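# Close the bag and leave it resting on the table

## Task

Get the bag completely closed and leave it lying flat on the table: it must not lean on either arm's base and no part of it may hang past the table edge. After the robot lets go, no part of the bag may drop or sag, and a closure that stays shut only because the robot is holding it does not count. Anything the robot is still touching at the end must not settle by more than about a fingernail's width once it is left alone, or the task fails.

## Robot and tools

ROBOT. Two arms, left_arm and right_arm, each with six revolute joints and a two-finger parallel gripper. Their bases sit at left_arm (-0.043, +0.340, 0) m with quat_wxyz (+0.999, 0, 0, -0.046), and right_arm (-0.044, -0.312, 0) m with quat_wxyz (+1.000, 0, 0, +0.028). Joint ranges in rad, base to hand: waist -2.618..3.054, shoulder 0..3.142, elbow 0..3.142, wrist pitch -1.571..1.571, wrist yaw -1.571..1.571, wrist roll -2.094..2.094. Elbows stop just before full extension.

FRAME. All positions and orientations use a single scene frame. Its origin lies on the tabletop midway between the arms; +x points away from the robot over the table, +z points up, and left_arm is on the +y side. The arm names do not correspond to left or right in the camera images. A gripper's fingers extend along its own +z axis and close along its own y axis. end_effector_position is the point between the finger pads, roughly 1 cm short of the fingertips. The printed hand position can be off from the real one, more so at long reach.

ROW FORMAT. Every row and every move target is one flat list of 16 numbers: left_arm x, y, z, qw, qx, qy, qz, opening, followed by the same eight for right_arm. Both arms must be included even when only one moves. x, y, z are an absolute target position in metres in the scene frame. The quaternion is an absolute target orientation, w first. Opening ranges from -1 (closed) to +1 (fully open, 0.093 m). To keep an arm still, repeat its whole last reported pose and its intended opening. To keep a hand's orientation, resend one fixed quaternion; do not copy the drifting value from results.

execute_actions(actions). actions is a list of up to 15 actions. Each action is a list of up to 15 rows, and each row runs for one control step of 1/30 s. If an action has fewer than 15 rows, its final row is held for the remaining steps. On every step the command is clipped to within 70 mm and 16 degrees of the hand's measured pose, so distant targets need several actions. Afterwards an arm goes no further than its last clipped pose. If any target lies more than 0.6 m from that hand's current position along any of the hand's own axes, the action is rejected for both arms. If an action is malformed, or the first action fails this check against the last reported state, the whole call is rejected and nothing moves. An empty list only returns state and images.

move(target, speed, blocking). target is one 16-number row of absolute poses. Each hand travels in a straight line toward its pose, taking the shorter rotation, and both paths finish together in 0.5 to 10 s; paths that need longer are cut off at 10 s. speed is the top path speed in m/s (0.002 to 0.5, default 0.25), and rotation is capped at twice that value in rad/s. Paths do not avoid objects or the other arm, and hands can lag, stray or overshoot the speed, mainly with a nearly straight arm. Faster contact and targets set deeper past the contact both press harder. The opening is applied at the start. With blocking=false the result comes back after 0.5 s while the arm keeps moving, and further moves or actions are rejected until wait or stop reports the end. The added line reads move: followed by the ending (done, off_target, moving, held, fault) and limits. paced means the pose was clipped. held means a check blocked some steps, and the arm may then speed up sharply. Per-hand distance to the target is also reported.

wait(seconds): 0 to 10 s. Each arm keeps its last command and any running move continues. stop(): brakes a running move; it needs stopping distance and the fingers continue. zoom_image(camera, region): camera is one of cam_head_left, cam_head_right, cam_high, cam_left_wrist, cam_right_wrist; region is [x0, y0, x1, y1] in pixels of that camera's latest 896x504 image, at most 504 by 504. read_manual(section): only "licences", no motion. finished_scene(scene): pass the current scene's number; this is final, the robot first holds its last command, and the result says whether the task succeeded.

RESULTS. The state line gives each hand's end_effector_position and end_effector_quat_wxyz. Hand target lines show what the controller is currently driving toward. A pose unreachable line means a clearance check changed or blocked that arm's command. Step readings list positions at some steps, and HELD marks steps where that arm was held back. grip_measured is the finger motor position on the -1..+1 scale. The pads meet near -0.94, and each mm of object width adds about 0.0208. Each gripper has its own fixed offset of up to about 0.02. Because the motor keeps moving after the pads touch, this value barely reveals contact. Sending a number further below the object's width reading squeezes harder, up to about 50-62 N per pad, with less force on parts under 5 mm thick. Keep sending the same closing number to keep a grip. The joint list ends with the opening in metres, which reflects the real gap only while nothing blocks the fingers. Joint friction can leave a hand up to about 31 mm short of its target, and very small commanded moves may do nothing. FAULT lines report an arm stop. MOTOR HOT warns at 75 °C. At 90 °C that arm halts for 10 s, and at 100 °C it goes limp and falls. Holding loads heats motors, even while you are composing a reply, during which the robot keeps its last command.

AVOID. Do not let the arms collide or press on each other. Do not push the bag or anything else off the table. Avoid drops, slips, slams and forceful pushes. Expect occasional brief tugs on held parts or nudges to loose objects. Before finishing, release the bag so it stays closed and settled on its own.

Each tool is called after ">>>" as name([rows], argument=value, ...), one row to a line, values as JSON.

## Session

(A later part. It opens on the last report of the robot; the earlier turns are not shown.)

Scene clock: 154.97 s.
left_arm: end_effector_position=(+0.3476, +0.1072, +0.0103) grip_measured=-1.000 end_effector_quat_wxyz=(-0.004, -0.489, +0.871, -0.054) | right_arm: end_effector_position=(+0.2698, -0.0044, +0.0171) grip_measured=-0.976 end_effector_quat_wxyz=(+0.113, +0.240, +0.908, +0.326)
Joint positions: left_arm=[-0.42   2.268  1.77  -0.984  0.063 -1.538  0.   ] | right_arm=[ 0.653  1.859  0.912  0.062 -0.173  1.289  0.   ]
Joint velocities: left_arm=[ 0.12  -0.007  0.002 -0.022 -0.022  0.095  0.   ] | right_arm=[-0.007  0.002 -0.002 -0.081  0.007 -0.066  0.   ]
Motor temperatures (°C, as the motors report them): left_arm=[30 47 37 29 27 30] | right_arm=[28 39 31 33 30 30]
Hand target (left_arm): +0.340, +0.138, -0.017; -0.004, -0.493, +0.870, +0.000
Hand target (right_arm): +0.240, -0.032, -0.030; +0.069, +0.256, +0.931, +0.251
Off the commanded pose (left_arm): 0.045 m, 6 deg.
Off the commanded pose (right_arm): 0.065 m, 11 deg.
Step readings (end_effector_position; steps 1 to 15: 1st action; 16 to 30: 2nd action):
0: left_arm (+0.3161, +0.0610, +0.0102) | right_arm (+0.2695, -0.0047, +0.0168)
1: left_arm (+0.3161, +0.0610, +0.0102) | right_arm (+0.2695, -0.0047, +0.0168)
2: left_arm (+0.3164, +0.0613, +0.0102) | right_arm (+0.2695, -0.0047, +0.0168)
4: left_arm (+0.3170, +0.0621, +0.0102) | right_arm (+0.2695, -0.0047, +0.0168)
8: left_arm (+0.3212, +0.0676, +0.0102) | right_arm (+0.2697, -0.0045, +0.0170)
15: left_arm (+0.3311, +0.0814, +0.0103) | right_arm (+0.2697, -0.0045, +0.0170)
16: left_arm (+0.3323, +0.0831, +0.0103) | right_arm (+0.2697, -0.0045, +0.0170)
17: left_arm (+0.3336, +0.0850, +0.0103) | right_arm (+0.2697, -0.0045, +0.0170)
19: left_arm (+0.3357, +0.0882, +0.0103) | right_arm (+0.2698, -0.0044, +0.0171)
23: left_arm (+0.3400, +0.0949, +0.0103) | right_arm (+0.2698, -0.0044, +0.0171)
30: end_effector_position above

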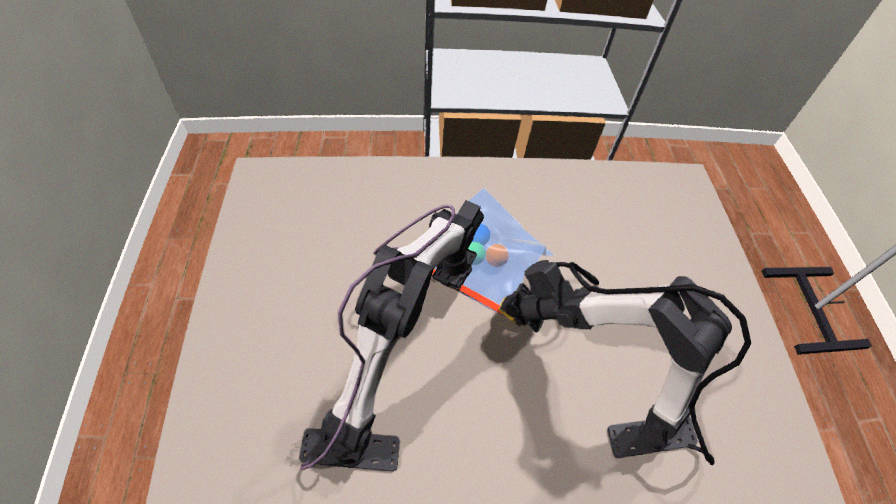

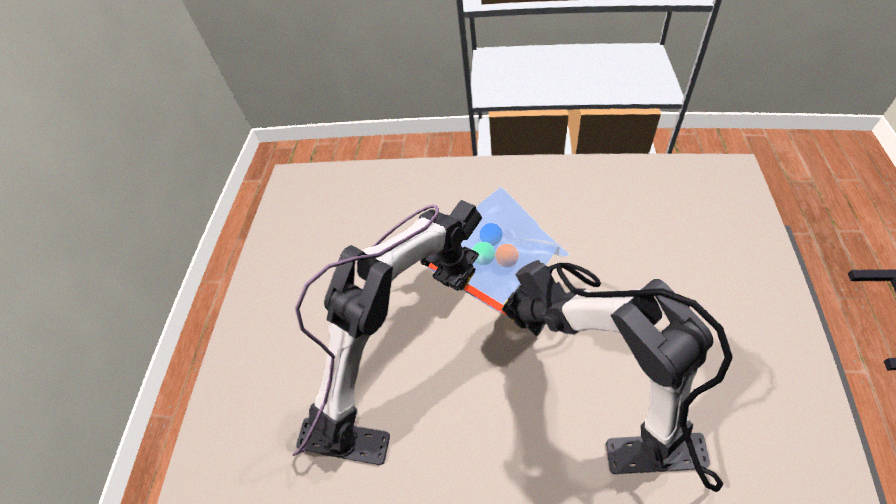

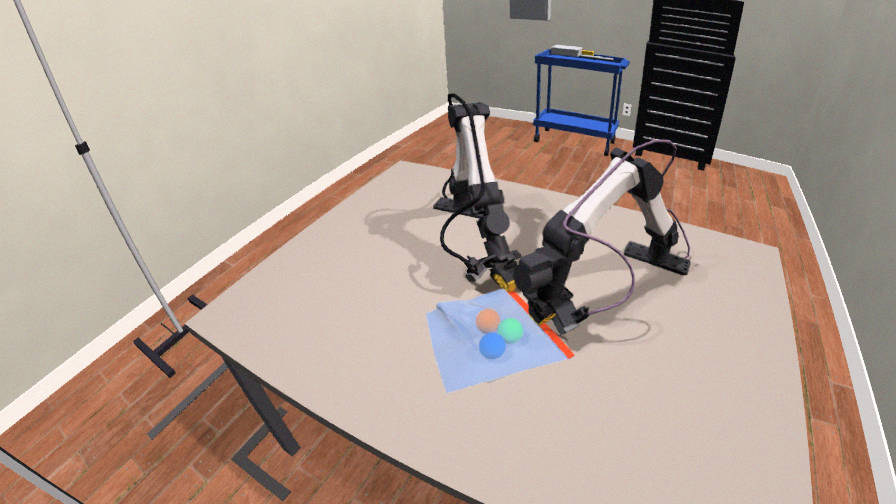

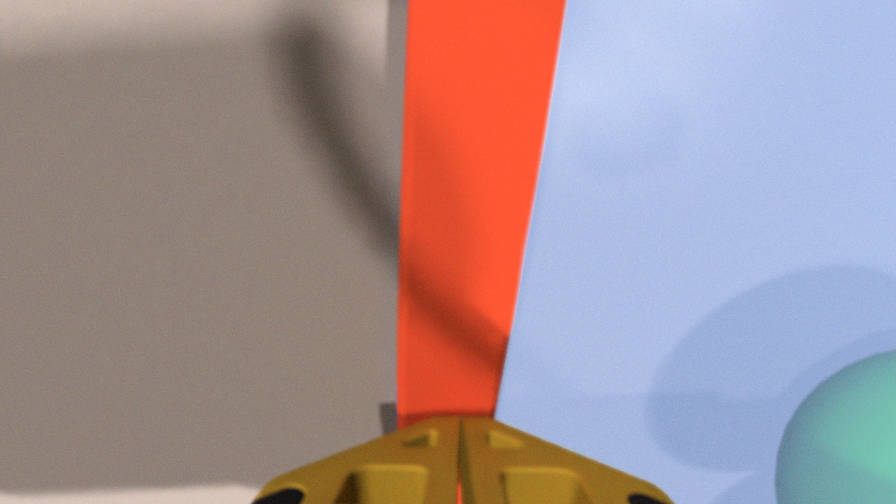

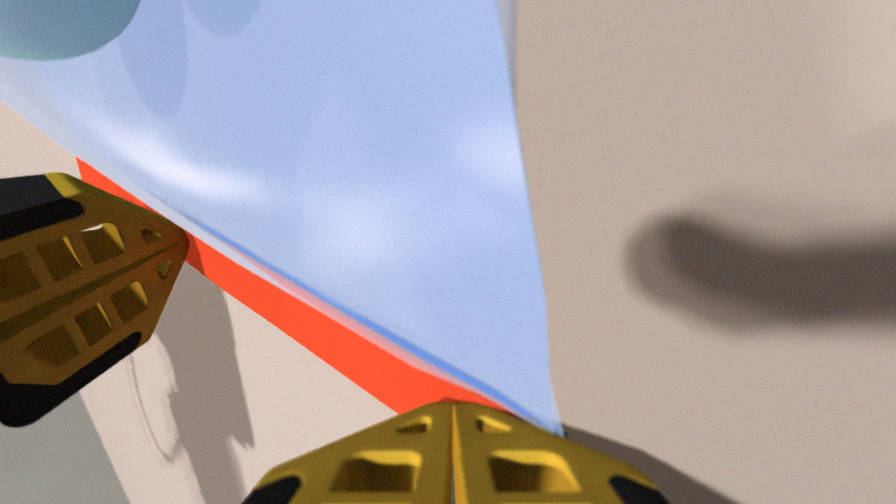

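>>> execute_actions([
  [[0.3442,0.1410,-0.020,0,-0.494,0.8695,0,-1,0.2408,-0.0311,-0.035,0.0687,0.2563,0.9315,0.2499,-1],[0.3456,0.1425,-0.020,0,-0.494,0.8695,0,-1,0.2408,-0.0311,-0.035,0.0687,0.2563,0.9315,0.2499,-1],[0.3470,0.1440,-0.020,0,-0.494,0.8695,0,-1,0.2408,-0.0311,-0.035,0.0687,0.2563,0.9315,0.2499,-1],[0.3484,0.1455,-0.020,0,-0.494,0.8695,0,-1,0.2408,-0.0311,-0.035,0.0687,0.2563,0.9315,0.2499,-1],[0.3498,0.1470,-0.020,0,-0.494,0.8695,0,-1,0.2408,-0.0311,-0.035,0.0687,0.2563,0.9315,0.2499,-1],[0.3512,0.1485,-0.020,0,-0.494,0.8695,0,-1,0.2408,-0.0311,-0.035,0.0687,0.2563,0.9315,0.2499,-1],[0.3526,0.1500,-0.020,0,-0.494,0.8695,0,-1,0.2408,-0.0311,-0.035,0.0687,0.2563,0.9315,0.2499,-1],[0.3540,0.1515,-0.020,0,-0.494,0.8695,0,-1,0.2408,-0.0311,-0.035,0.0687,0.2563,0.9315,0.2499,-1],[0.3554,0.1530,-0.020,0,-0.494,0.8695,0,-1,0.2408,-0.0311,-0.035,0.0687,0.2563,0.9315,0.2499,-1],[0.3568,0.1545,-0.020,0,-0.494,0.8695,0,-1,0.2408,-0.0311,-0.035,0.0687,0.2563,0.9315,0.2499,-1],[0.3582,0.1560,-0.020,0,-0.494,0.8695,0,-1,0.2408,-0.0311,-0.035,0.0687,0.2563,0.9315,0.2499,-1],[0.3596,0.1575,-0.020,0,-0.494,0.8695,0,-1,0.2408,-0.0311,-0.035,0.0687,0.2563,0.9315,0.2499,-1],[0.3610,0.1590,-0.020,0,-0.494,0.8695,0,-1,0.2408,-0.0311,-0.035,0.0687,0.2563,0.9315,0.2499,-1],[0.3624,0.1605,-0.020,0,-0.494,0.8695,0,-1,0.2408,-0.0311,-0.035,0.0687,0.2563,0.9315,0.2499,-1],[0.3638,0.1620,-0.020,0,-0.494,0.8695,0,-1,0.2408,-0.0311,-0.035,0.0687,0.2563,0.9315,0.2499,-1]],
  [[0.3652,0.1635,-0.020,0,-0.494,0.8695,0,-1,0.2408,-0.0311,-0.035,0.0687,0.2563,0.9315,0.2499,-1],[0.3666,0.1650,-0.020,0,-0.494,0.8695,0,-1,0.2408,-0.0311,-0.035,0.0687,0.2563,0.9315,0.2499,-1],[0.3680,0.1665,-0.020,0,-0.494,0.8695,0,-1,0.2408,-0.0311,-0.035,0.0687,0.2563,0.9315,0.2499,-1],[0.3694,0.1680,-0.020,0,-0.494,0.8695,0,-1,0.2408,-0.0311,-0.035,0.0687,0.2563,0.9315,0.2499,-1],[0.3708,0.1695,-0.020,0,-0.494,0.8695,0,-1,0.2408,-0.0311,-0.035,0.0687,0.2563,0.9315,0.2499,-1],[0.3722,0.1710,-0.020,0,-0.494,0.8695,0,-1,0.2408,-0.0311,-0.035,0.0687,0.2563,0.9315,0.2499,-1],[0.3736,0.1725,-0.020,0,-0.494,0.8695,0,-1,0.2408,-0.0311,-0.035,0.0687,0.2563,0.9315,0.2499,-1],[0.3750,0.1740,-0.020,0,-0.494,0.8695,0,-1,0.2408,-0.0311,-0.035,0.0687,0.2563,0.9315,0.2499,-1],[0.3764,0.1755,-0.020,0,-0.494,0.8695,0,-1,0.2408,-0.0311,-0.035,0.0687,0.2563,0.9315,0.2499,-1],[0.3778,0.1770,-0.020,0,-0.494,0.8695,0,-1,0.2408,-0.0311,-0.035,0.0687,0.2563,0.9315,0.2499,-1],[0.3792,0.1785,-0.020,0,-0.494,0.8695,0,-1,0.2408,-0.0311,-0.035,0.0687,0.2563,0.9315,0.2499,-1],[0.3806,0.1800,-0.020,0,-0.494,0.8695,0,-1,0.2408,-0.0311,-0.035,0.0687,0.2563,0.9315,0.2499,-1],[0.3820,0.1815,-0.020,0,-0.494,0.8695,0,-1,0.2408,-0.0311,-0.035,0.0687,0.2563,0.9315,0.2499,-1],[0.3834,0.1830,-0.020,0,-0.494,0.8695,0,-1,0.2408,-0.0311,-0.035,0.0687,0.2563,0.9315,0.2499,-1],[0.3848,0.1845,-0.020,0,-0.494,0.8695,0,-1,0.2408,-0.0311,-0.035,0.0687,0.2563,0.9315,0.2499,-1]],
])

Scene clock: 159.47 s.
left_arm: end_effector_position=(+0.3818, +0.1580, +0.0105) grip_measured=-1.000 end_effector_quat_wxyz=(+0.000, -0.488, +0.871, -0.051) | right_arm: end_effector_position=(+0.2698, -0.0044, +0.0171) grip_measured=-0.976 end_effector_quat_wxyz=(+0.113, +0.240, +0.908, +0.326)
Joint positions: left_arm=[-0.287  2.307  1.838 -1.021  0.064 -1.405  0.   ] | right_arm=[ 0.653  1.859  0.912  0.062 -0.173  1.289  0.   ]
Joint velocities: left_arm=[ 0.115  0.105  0.159 -0.081  0.022  0.007  0.   ] | right_arm=[ 0.017 -0.002  0.017 -0.051 -0.022  0.037  0.   ]
Motor temperatures (°C, as the motors report them): left_arm=[30 47 37 29 27 30] | right_arm=[28 39 31 32 30 30]
Hand target (left_arm): +0.382, +0.184, -0.018; -0.002, -0.493, +0.870, -0.002
Hand target (right_arm): +0.240, -0.032, -0.030; +0.069, +0.256, +0.931, +0.251
Off the commanded pose (left_arm): 0.041 m, 6 deg.
Off the commanded pose (right_arm): 0.065 m, 11 deg.
Step readings (end_effector_position; steps 1 to 15: 1st action; 16 to 30: 2nd action):
0: left_arm (+0.3505, +0.1121, +0.0103) | right_arm (+0.2698, -0.0044, +0.0171)
1: left_arm (+0.3505, +0.1121, +0.0103) | right_arm (+0.2698, -0.0044, +0.0171)
2: left_arm (+0.3506, +0.1123, +0.0103) | right_arm (+0.2698, -0.0044, +0.0171)
4: left_arm (+0.3511, +0.1130, +0.0103) | right_arm (+0.2698, -0.0044, +0.0171)
8: left_arm (+0.3547, +0.1194, +0.0103) | right_arm (+0.2698, -0.0044, +0.0171)
15: left_arm (+0.3631, +0.1354, +0.0103) | right_arm (+0.2698, -0.0044, +0.0171)
16: left_arm (+0.3640, +0.1371, +0.0103) | right_arm (+0.2698, -0.0044, +0.0171)
17: left_arm (+0.3648, +0.1388, +0.0103) | right_arm (+0.2698, -0.0044, +0.0171)
19: left_arm (+0.3674, +0.1417, +0.0104) | right_arm (+0.2698, -0.0044, +0.0171)
23: left_arm (+0.3726, +0.1472, +0.0105) | right_arm (+0.2698, -0.0044, +0.0171)
30: end_effector_position above

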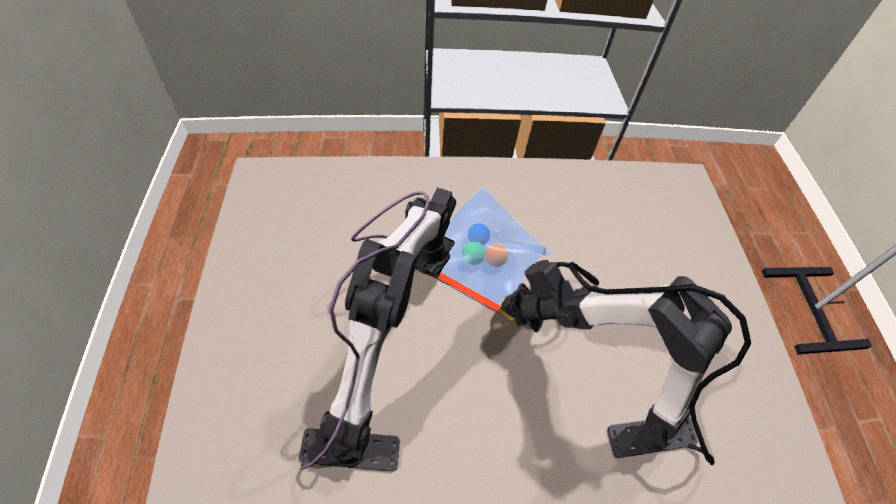

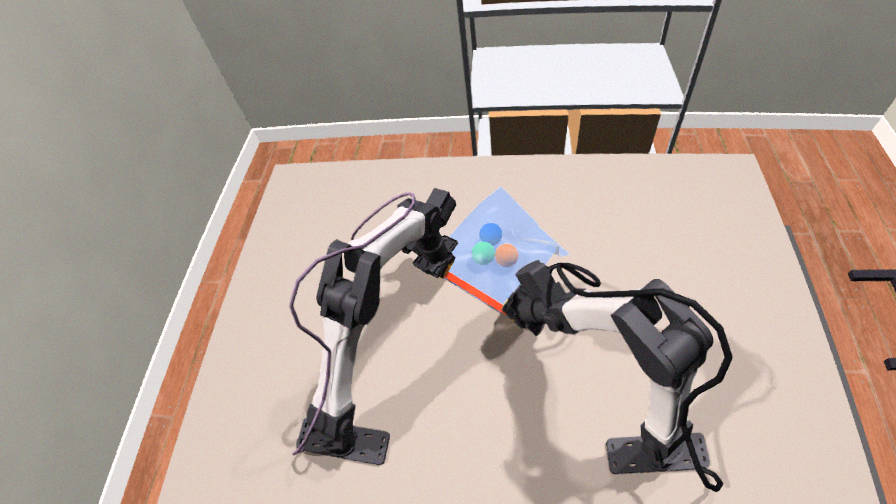

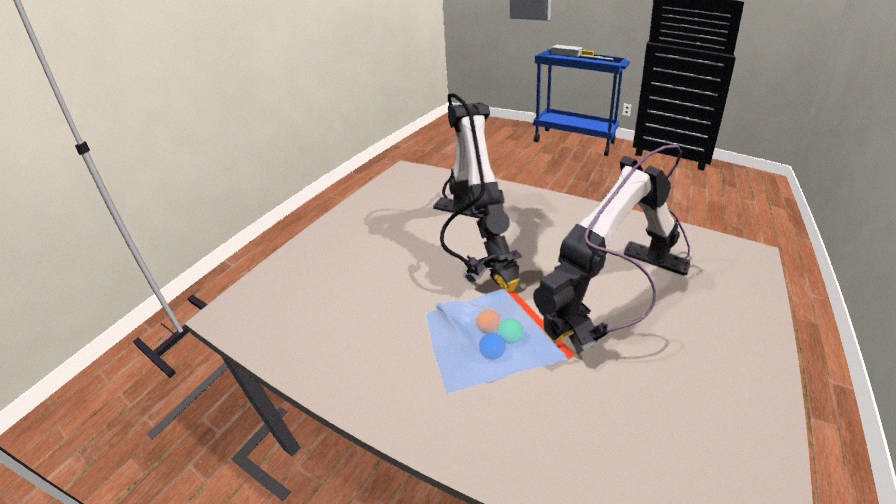

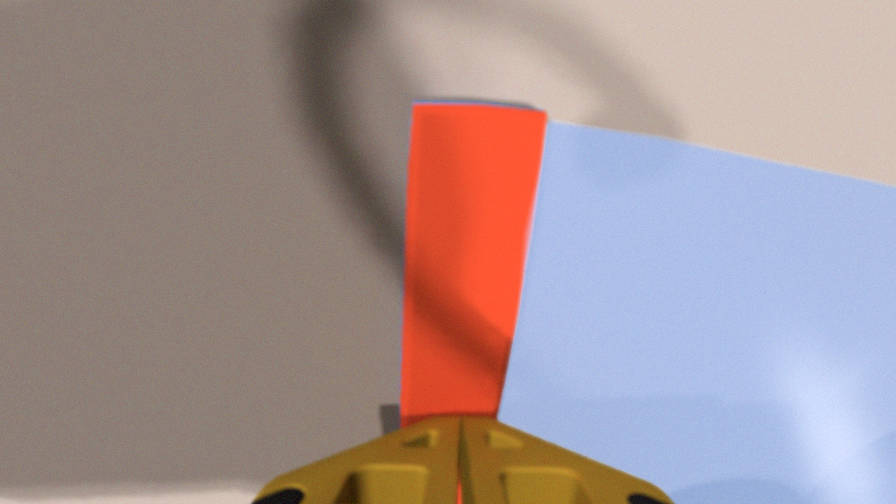

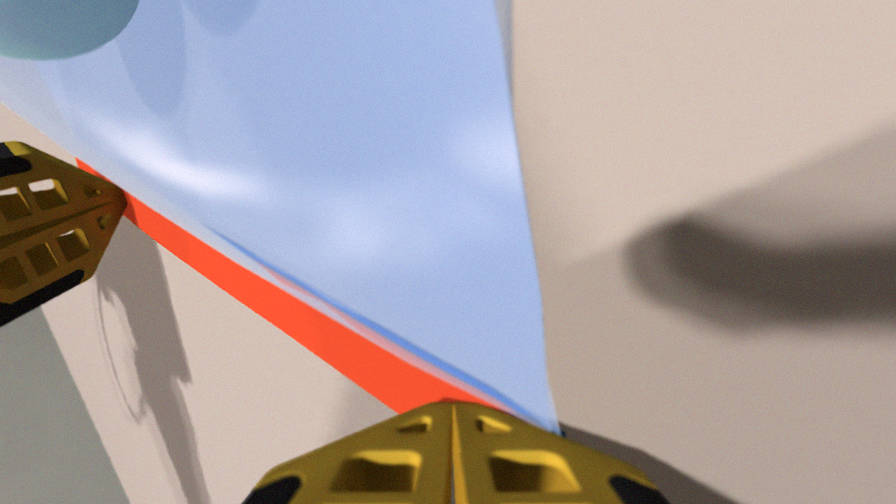

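>>> execute_actions([
  [[0.3859,0.1862,-0.020,0,-0.494,0.8695,0,-1,0.2408,-0.0311,-0.035,0.0687,0.2563,0.9315,0.2499,-1],[0.3869,0.1878,-0.020,0,-0.494,0.8695,0,-1,0.2408,-0.0311,-0.035,0.0687,0.2563,0.9315,0.2499,-1],[0.3880,0.1895,-0.020,0,-0.494,0.8695,0,-1,0.2408,-0.0311,-0.035,0.0687,0.2563,0.9315,0.2499,-1],[0.3891,0.1911,-0.020,0,-0.494,0.8695,0,-1,0.2408,-0.0311,-0.035,0.0687,0.2563,0.9315,0.2499,-1],[0.3901,0.1928,-0.020,0,-0.494,0.8695,0,-1,0.2408,-0.0311,-0.035,0.0687,0.2563,0.9315,0.2499,-1],[0.3912,0.1944,-0.020,0,-0.494,0.8695,0,-1,0.2408,-0.0311,-0.035,0.0687,0.2563,0.9315,0.2499,-1],[0.3922,0.1961,-0.020,0,-0.494,0.8695,0,-1,0.2408,-0.0311,-0.035,0.0687,0.2563,0.9315,0.2499,-1],[0.3933,0.1977,-0.020,0,-0.494,0.8695,0,-1,0.2408,-0.0311,-0.035,0.0687,0.2563,0.9315,0.2499,-1],[0.3944,0.1994,-0.020,0,-0.494,0.8695,0,-1,0.2408,-0.0311,-0.035,0.0687,0.2563,0.9315,0.2499,-1],[0.3954,0.2010,-0.020,0,-0.494,0.8695,0,-1,0.2408,-0.0311,-0.035,0.0687,0.2563,0.9315,0.2499,-1],[0.3965,0.2027,-0.020,0,-0.494,0.8695,0,-1,0.2408,-0.0311,-0.035,0.0687,0.2563,0.9315,0.2499,-1],[0.3976,0.2043,-0.020,0,-0.494,0.8695,0,-1,0.2408,-0.0311,-0.035,0.0687,0.2563,0.9315,0.2499,-1],[0.3986,0.2060,-0.020,0,-0.494,0.8695,0,-1,0.2408,-0.0311,-0.035,0.0687,0.2563,0.9315,0.2499,-1],[0.3997,0.2076,-0.020,0,-0.494,0.8695,0,-1,0.2408,-0.0311,-0.035,0.0687,0.2563,0.9315,0.2499,-1],[0.4008,0.2093,-0.020,0,-0.494,0.8695,0,-1,0.2408,-0.0311,-0.035,0.0687,0.2563,0.9315,0.2499,-1]],
  [[0.4018,0.2109,-0.020,0,-0.494,0.8695,0,-1,0.2408,-0.0311,-0.035,0.0687,0.2563,0.9315,0.2499,-1],[0.4029,0.2126,-0.020,0,-0.494,0.8695,0,-1,0.2408,-0.0311,-0.035,0.0687,0.2563,0.9315,0.2499,-1],[0.4040,0.2142,-0.020,0,-0.494,0.8695,0,-1,0.2408,-0.0311,-0.035,0.0687,0.2563,0.9315,0.2499,-1],[0.4050,0.2159,-0.020,0,-0.494,0.8695,0,-1,0.2408,-0.0311,-0.035,0.0687,0.2563,0.9315,0.2499,-1],[0.4061,0.2175,-0.020,0,-0.494,0.8695,0,-1,0.2408,-0.0311,-0.035,0.0687,0.2563,0.9315,0.2499,-1],[0.4071,0.2192,-0.020,0,-0.494,0.8695,0,-1,0.2408,-0.0311,-0.035,0.0687,0.2563,0.9315,0.2499,-1],[0.4082,0.2208,-0.020,0,-0.494,0.8695,0,-1,0.2408,-0.0311,-0.035,0.0687,0.2563,0.9315,0.2499,-1],[0.4093,0.2225,-0.020,0,-0.494,0.8695,0,-1,0.2408,-0.0311,-0.035,0.0687,0.2563,0.9315,0.2499,-1],[0.4103,0.2241,-0.020,0,-0.494,0.8695,0,-1,0.2408,-0.0311,-0.035,0.0687,0.2563,0.9315,0.2499,-1],[0.4114,0.2258,-0.020,0,-0.494,0.8695,0,-1,0.2408,-0.0311,-0.035,0.0687,0.2563,0.9315,0.2499,-1],[0.4125,0.2274,-0.020,0,-0.494,0.8695,0,-1,0.2408,-0.0311,-0.035,0.0687,0.2563,0.9315,0.2499,-1],[0.4135,0.2291,-0.020,0,-0.494,0.8695,0,-1,0.2408,-0.0311,-0.035,0.0687,0.2563,0.9315,0.2499,-1],[0.4146,0.2307,-0.020,0,-0.494,0.8695,0,-1,0.2408,-0.0311,-0.035,0.0687,0.2563,0.9315,0.2499,-1]],
])

Scene clock: 164.47 s.
left_arm: end_effector_position=(+0.4164, +0.2087, +0.0100) grip_measured=-1.000 end_effector_quat_wxyz=(+0.005, -0.491, +0.870, -0.049) | right_arm: end_effector_position=(+0.2698, -0.0044, +0.0172) grip_measured=-0.976 end_effector_quat_wxyz=(+0.113, +0.240, +0.907, +0.326)
Joint positions: left_arm=[-0.162  2.382  1.966 -1.08   0.064 -1.284  0.   ] | right_arm=[ 0.653  1.859  0.912  0.062 -0.173  1.289  0.   ]
Joint velocities: left_arm=[ 0.09   0.051  0.076 -0.007 -0.022  0.051  0.   ] | right_arm=[-0.017 -0.002 -0.002  0.066 -0.051  0.007  0.   ]
Motor temperatures (°C, as the motors report them): left_arm=[30 46 37 29 28 30] | right_arm=[28 38 31 32 30 30]
Hand target (left_arm): +0.412, +0.230, -0.018; -0.001, -0.493, +0.870, -0.002
Hand target (right_arm): +0.240, -0.032, -0.030; +0.069, +0.256, +0.931, +0.251
Off the commanded pose (left_arm): 0.037 m, 6 deg.
Off the commanded pose (right_arm): 0.065 m, 11 deg.
Step readings (end_effector_position; steps 1 to 15: 1st action; 16 to 30: 2nd action):
0: left_arm (+0.3848, +0.1623, +0.0105) | right_arm (+0.2698, -0.0044, +0.0171)
1: left_arm (+0.3848, +0.1623, +0.0105) | right_arm (+0.2698, -0.0044, +0.0171)
2: left_arm (+0.3849, +0.1626, +0.0105) | right_arm (+0.2698, -0.0044, +0.0171)
4: left_arm (+0.3855, +0.1637, +0.0106) | right_arm (+0.2698, -0.0044, +0.0171)
8: left_arm (+0.3898, +0.1694, +0.0104) | right_arm (+0.2698, -0.0044, +0.0172)
15: left_arm (+0.3993, +0.1834, +0.0105) | right_arm (+0.2698, -0.0044, +0.0172)
16: left_arm (+0.4004, +0.1851, +0.0105) | right_arm (+0.2698, -0.0044, +0.0172)
17: left_arm (+0.4015, +0.1867, +0.0106) | right_arm (+0.2698, -0.0044, +0.0172)
19: left_arm (+0.4038, +0.1899, +0.0106) | right_arm (+0.2698, -0.0044, +0.0172)
23: left_arm (+0.4082, +0.1963, +0.0107) | right_arm (+0.2698, -0.0044, +0.0172)
30: end_effector_position above

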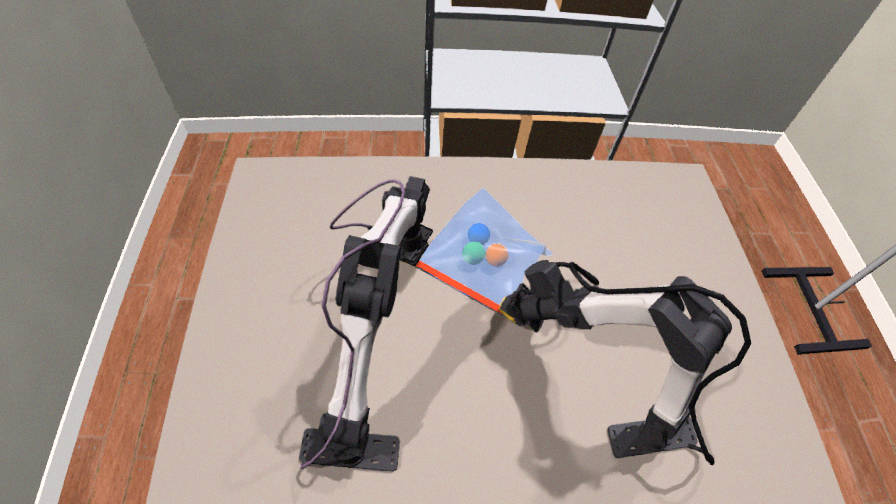

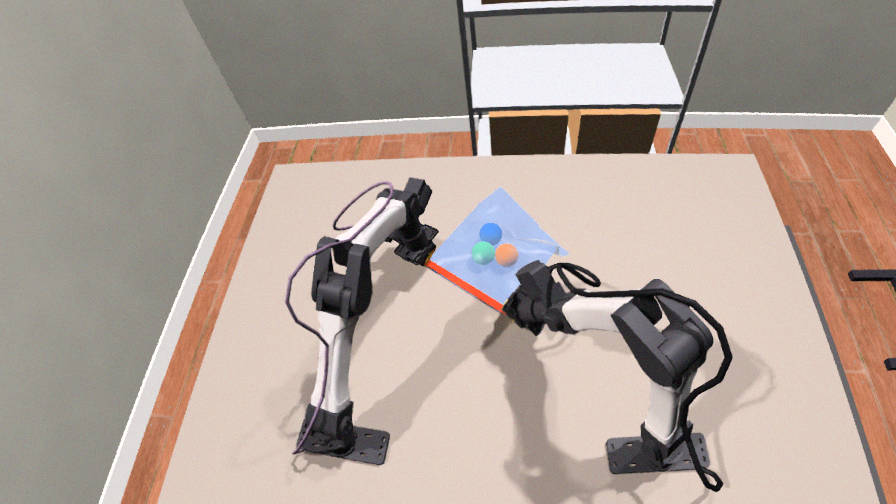

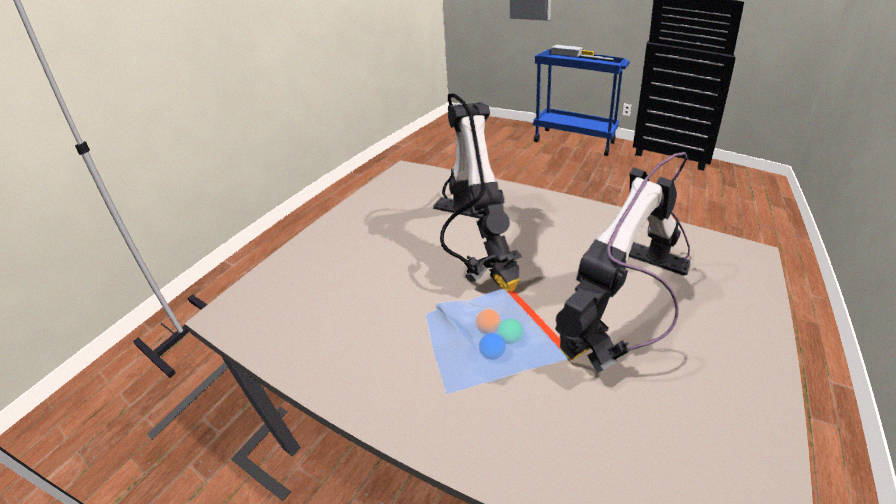

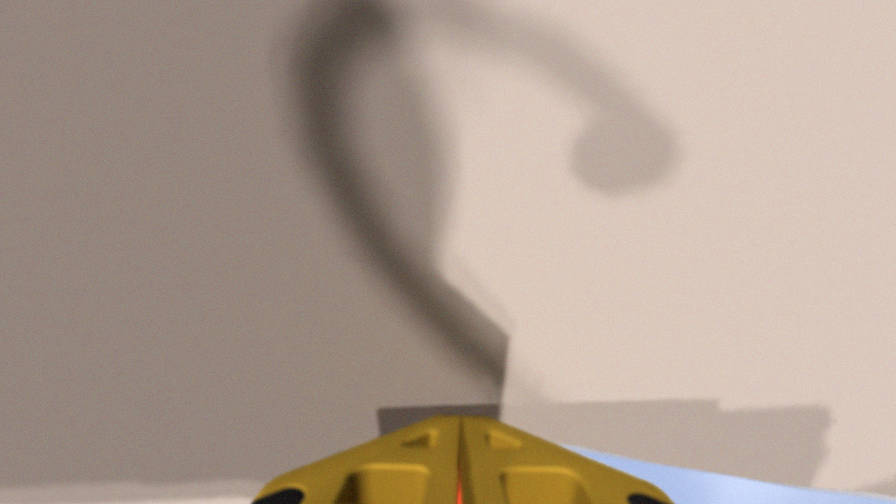

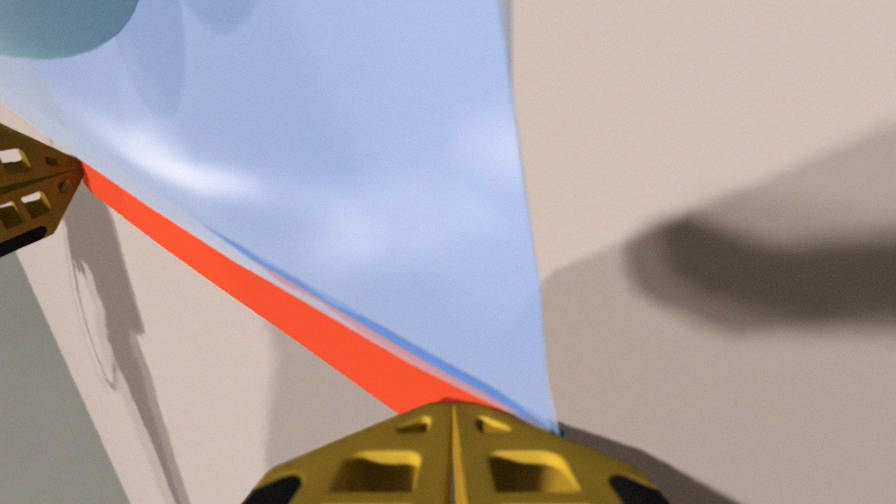

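Reached the end. Lift both and inspect.

>>> move(target=[0.42,0.215,0.07,0,-0.494,0.8695,0,-1,0.266,-0.010,0.075,0.0687,0.2563,0.9315,0.2499,-1], speed=0.15)

Scene clock: 166.73 s.
left_arm: end_effector_position=(+0.4214, +0.2160, +0.0749) grip_measured=-1.000 end_effector_quat_wxyz=(+0.001, -0.493, +0.870, -0.010) | right_arm: end_effector_position=(+0.2612, -0.0124, +0.0631) grip_measured=-0.976 end_effector_quat_wxyz=(+0.058, +0.257, +0.933, +0.244)
Joint positions: left_arm=[-0.163  2.48   2.404 -1.48   0.013 -1.287  0.   ] | right_arm=[ 0.653  1.809  1.187 -0.469 -0.17   1.289  0.   ]
Joint velocities: left_arm=[ 0.012 -0.002 -0.007  0.037 -0.007 -0.007  0.   ] | right_arm=[-0.002  0.012  0.002 -0.007 -0.095  0.051  0.   ]
Motor temperatures (°C, as the motors report them): left_arm=[30 46 38 29 28 30] | right_arm=[28 39 31 32 30 30]
Hand target (left_arm): +0.421, +0.215, +0.071; +0.001, -0.493, +0.870, -0.001
Hand target (right_arm): +0.266, -0.010, +0.074; +0.068, +0.257, +0.931, +0.250
Off the commanded pose (left_arm): 0.005 m, 1 deg.
Off the commanded pose (right_arm): 0.013 m, 1 deg.
move: off_target (right_arm)

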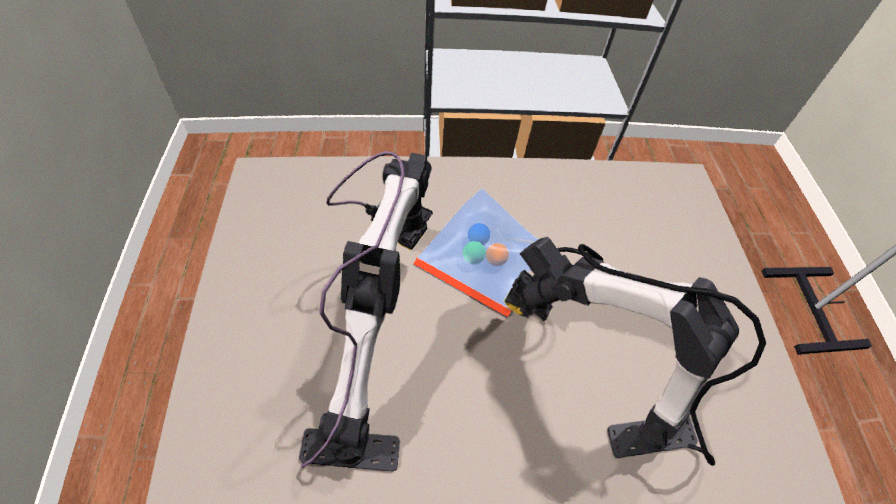

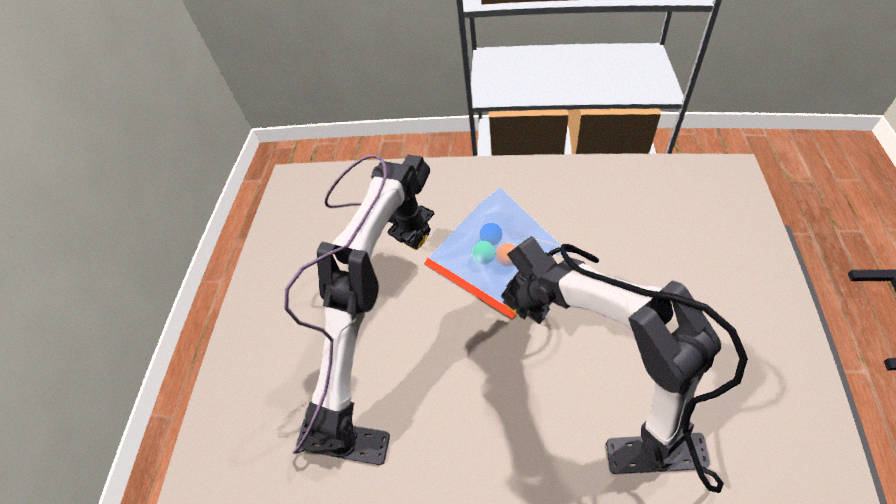

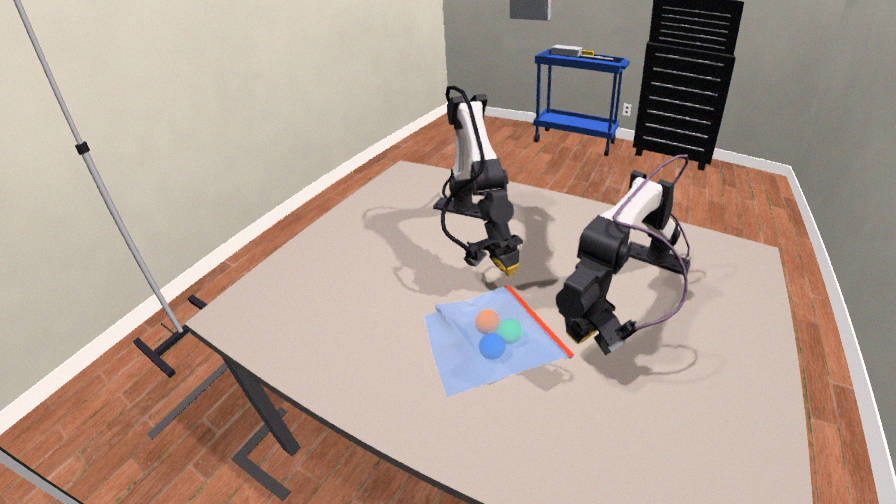

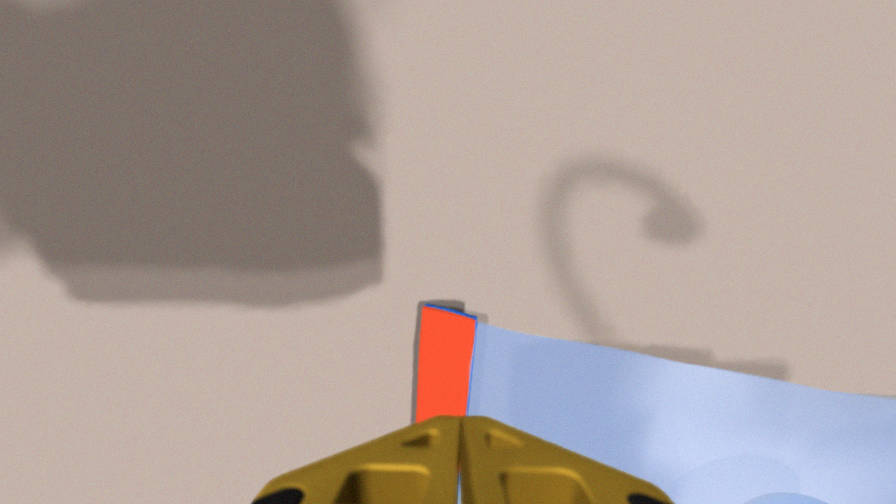

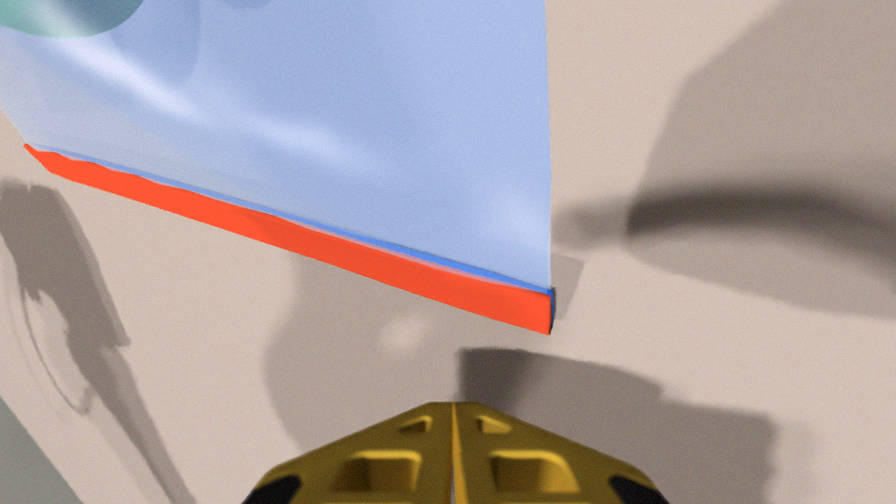

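>>> zoom_image(camera="cam_right_wrist", region=[10, 130, 320, 270])

>>> zoom_image(camera="cam_high", region=[498, 280, 582, 362])

>>> zoom_image(camera="cam_head_left", region=[405, 250, 520, 325])

Region (10, 130, 320, 270) of cam_right_wrist's 896x504 image, scaled by 1.626, with more detail than that image has; it fills the top 228 rows of this view, and the rest is white.

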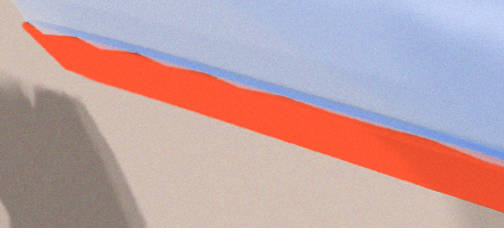

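Region (498, 280, 582, 362) of cam_high's 896x504 image, scaled by 6.000, with more detail than that image has; it fills the top 492 rows of this view, and the rest is white.

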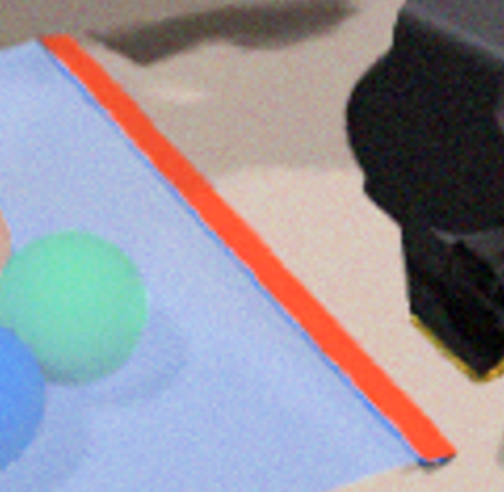

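Region (405, 250, 520, 325) of cam_head_left's 896x504 image, scaled by 4.383, with more detail than that image has; it fills the top 329 rows of this view, and the rest is white.

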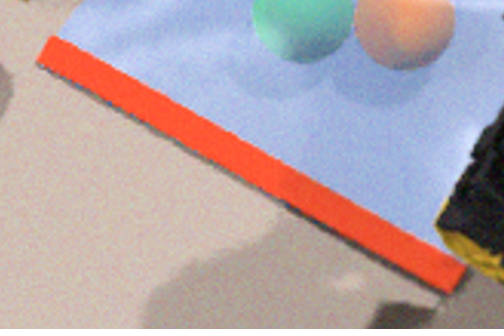

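The strip is now uniformly closed along its whole length, and neither arm touches the bag.

>>> finished_scene(scene=1)

The scene is finished: the task was done.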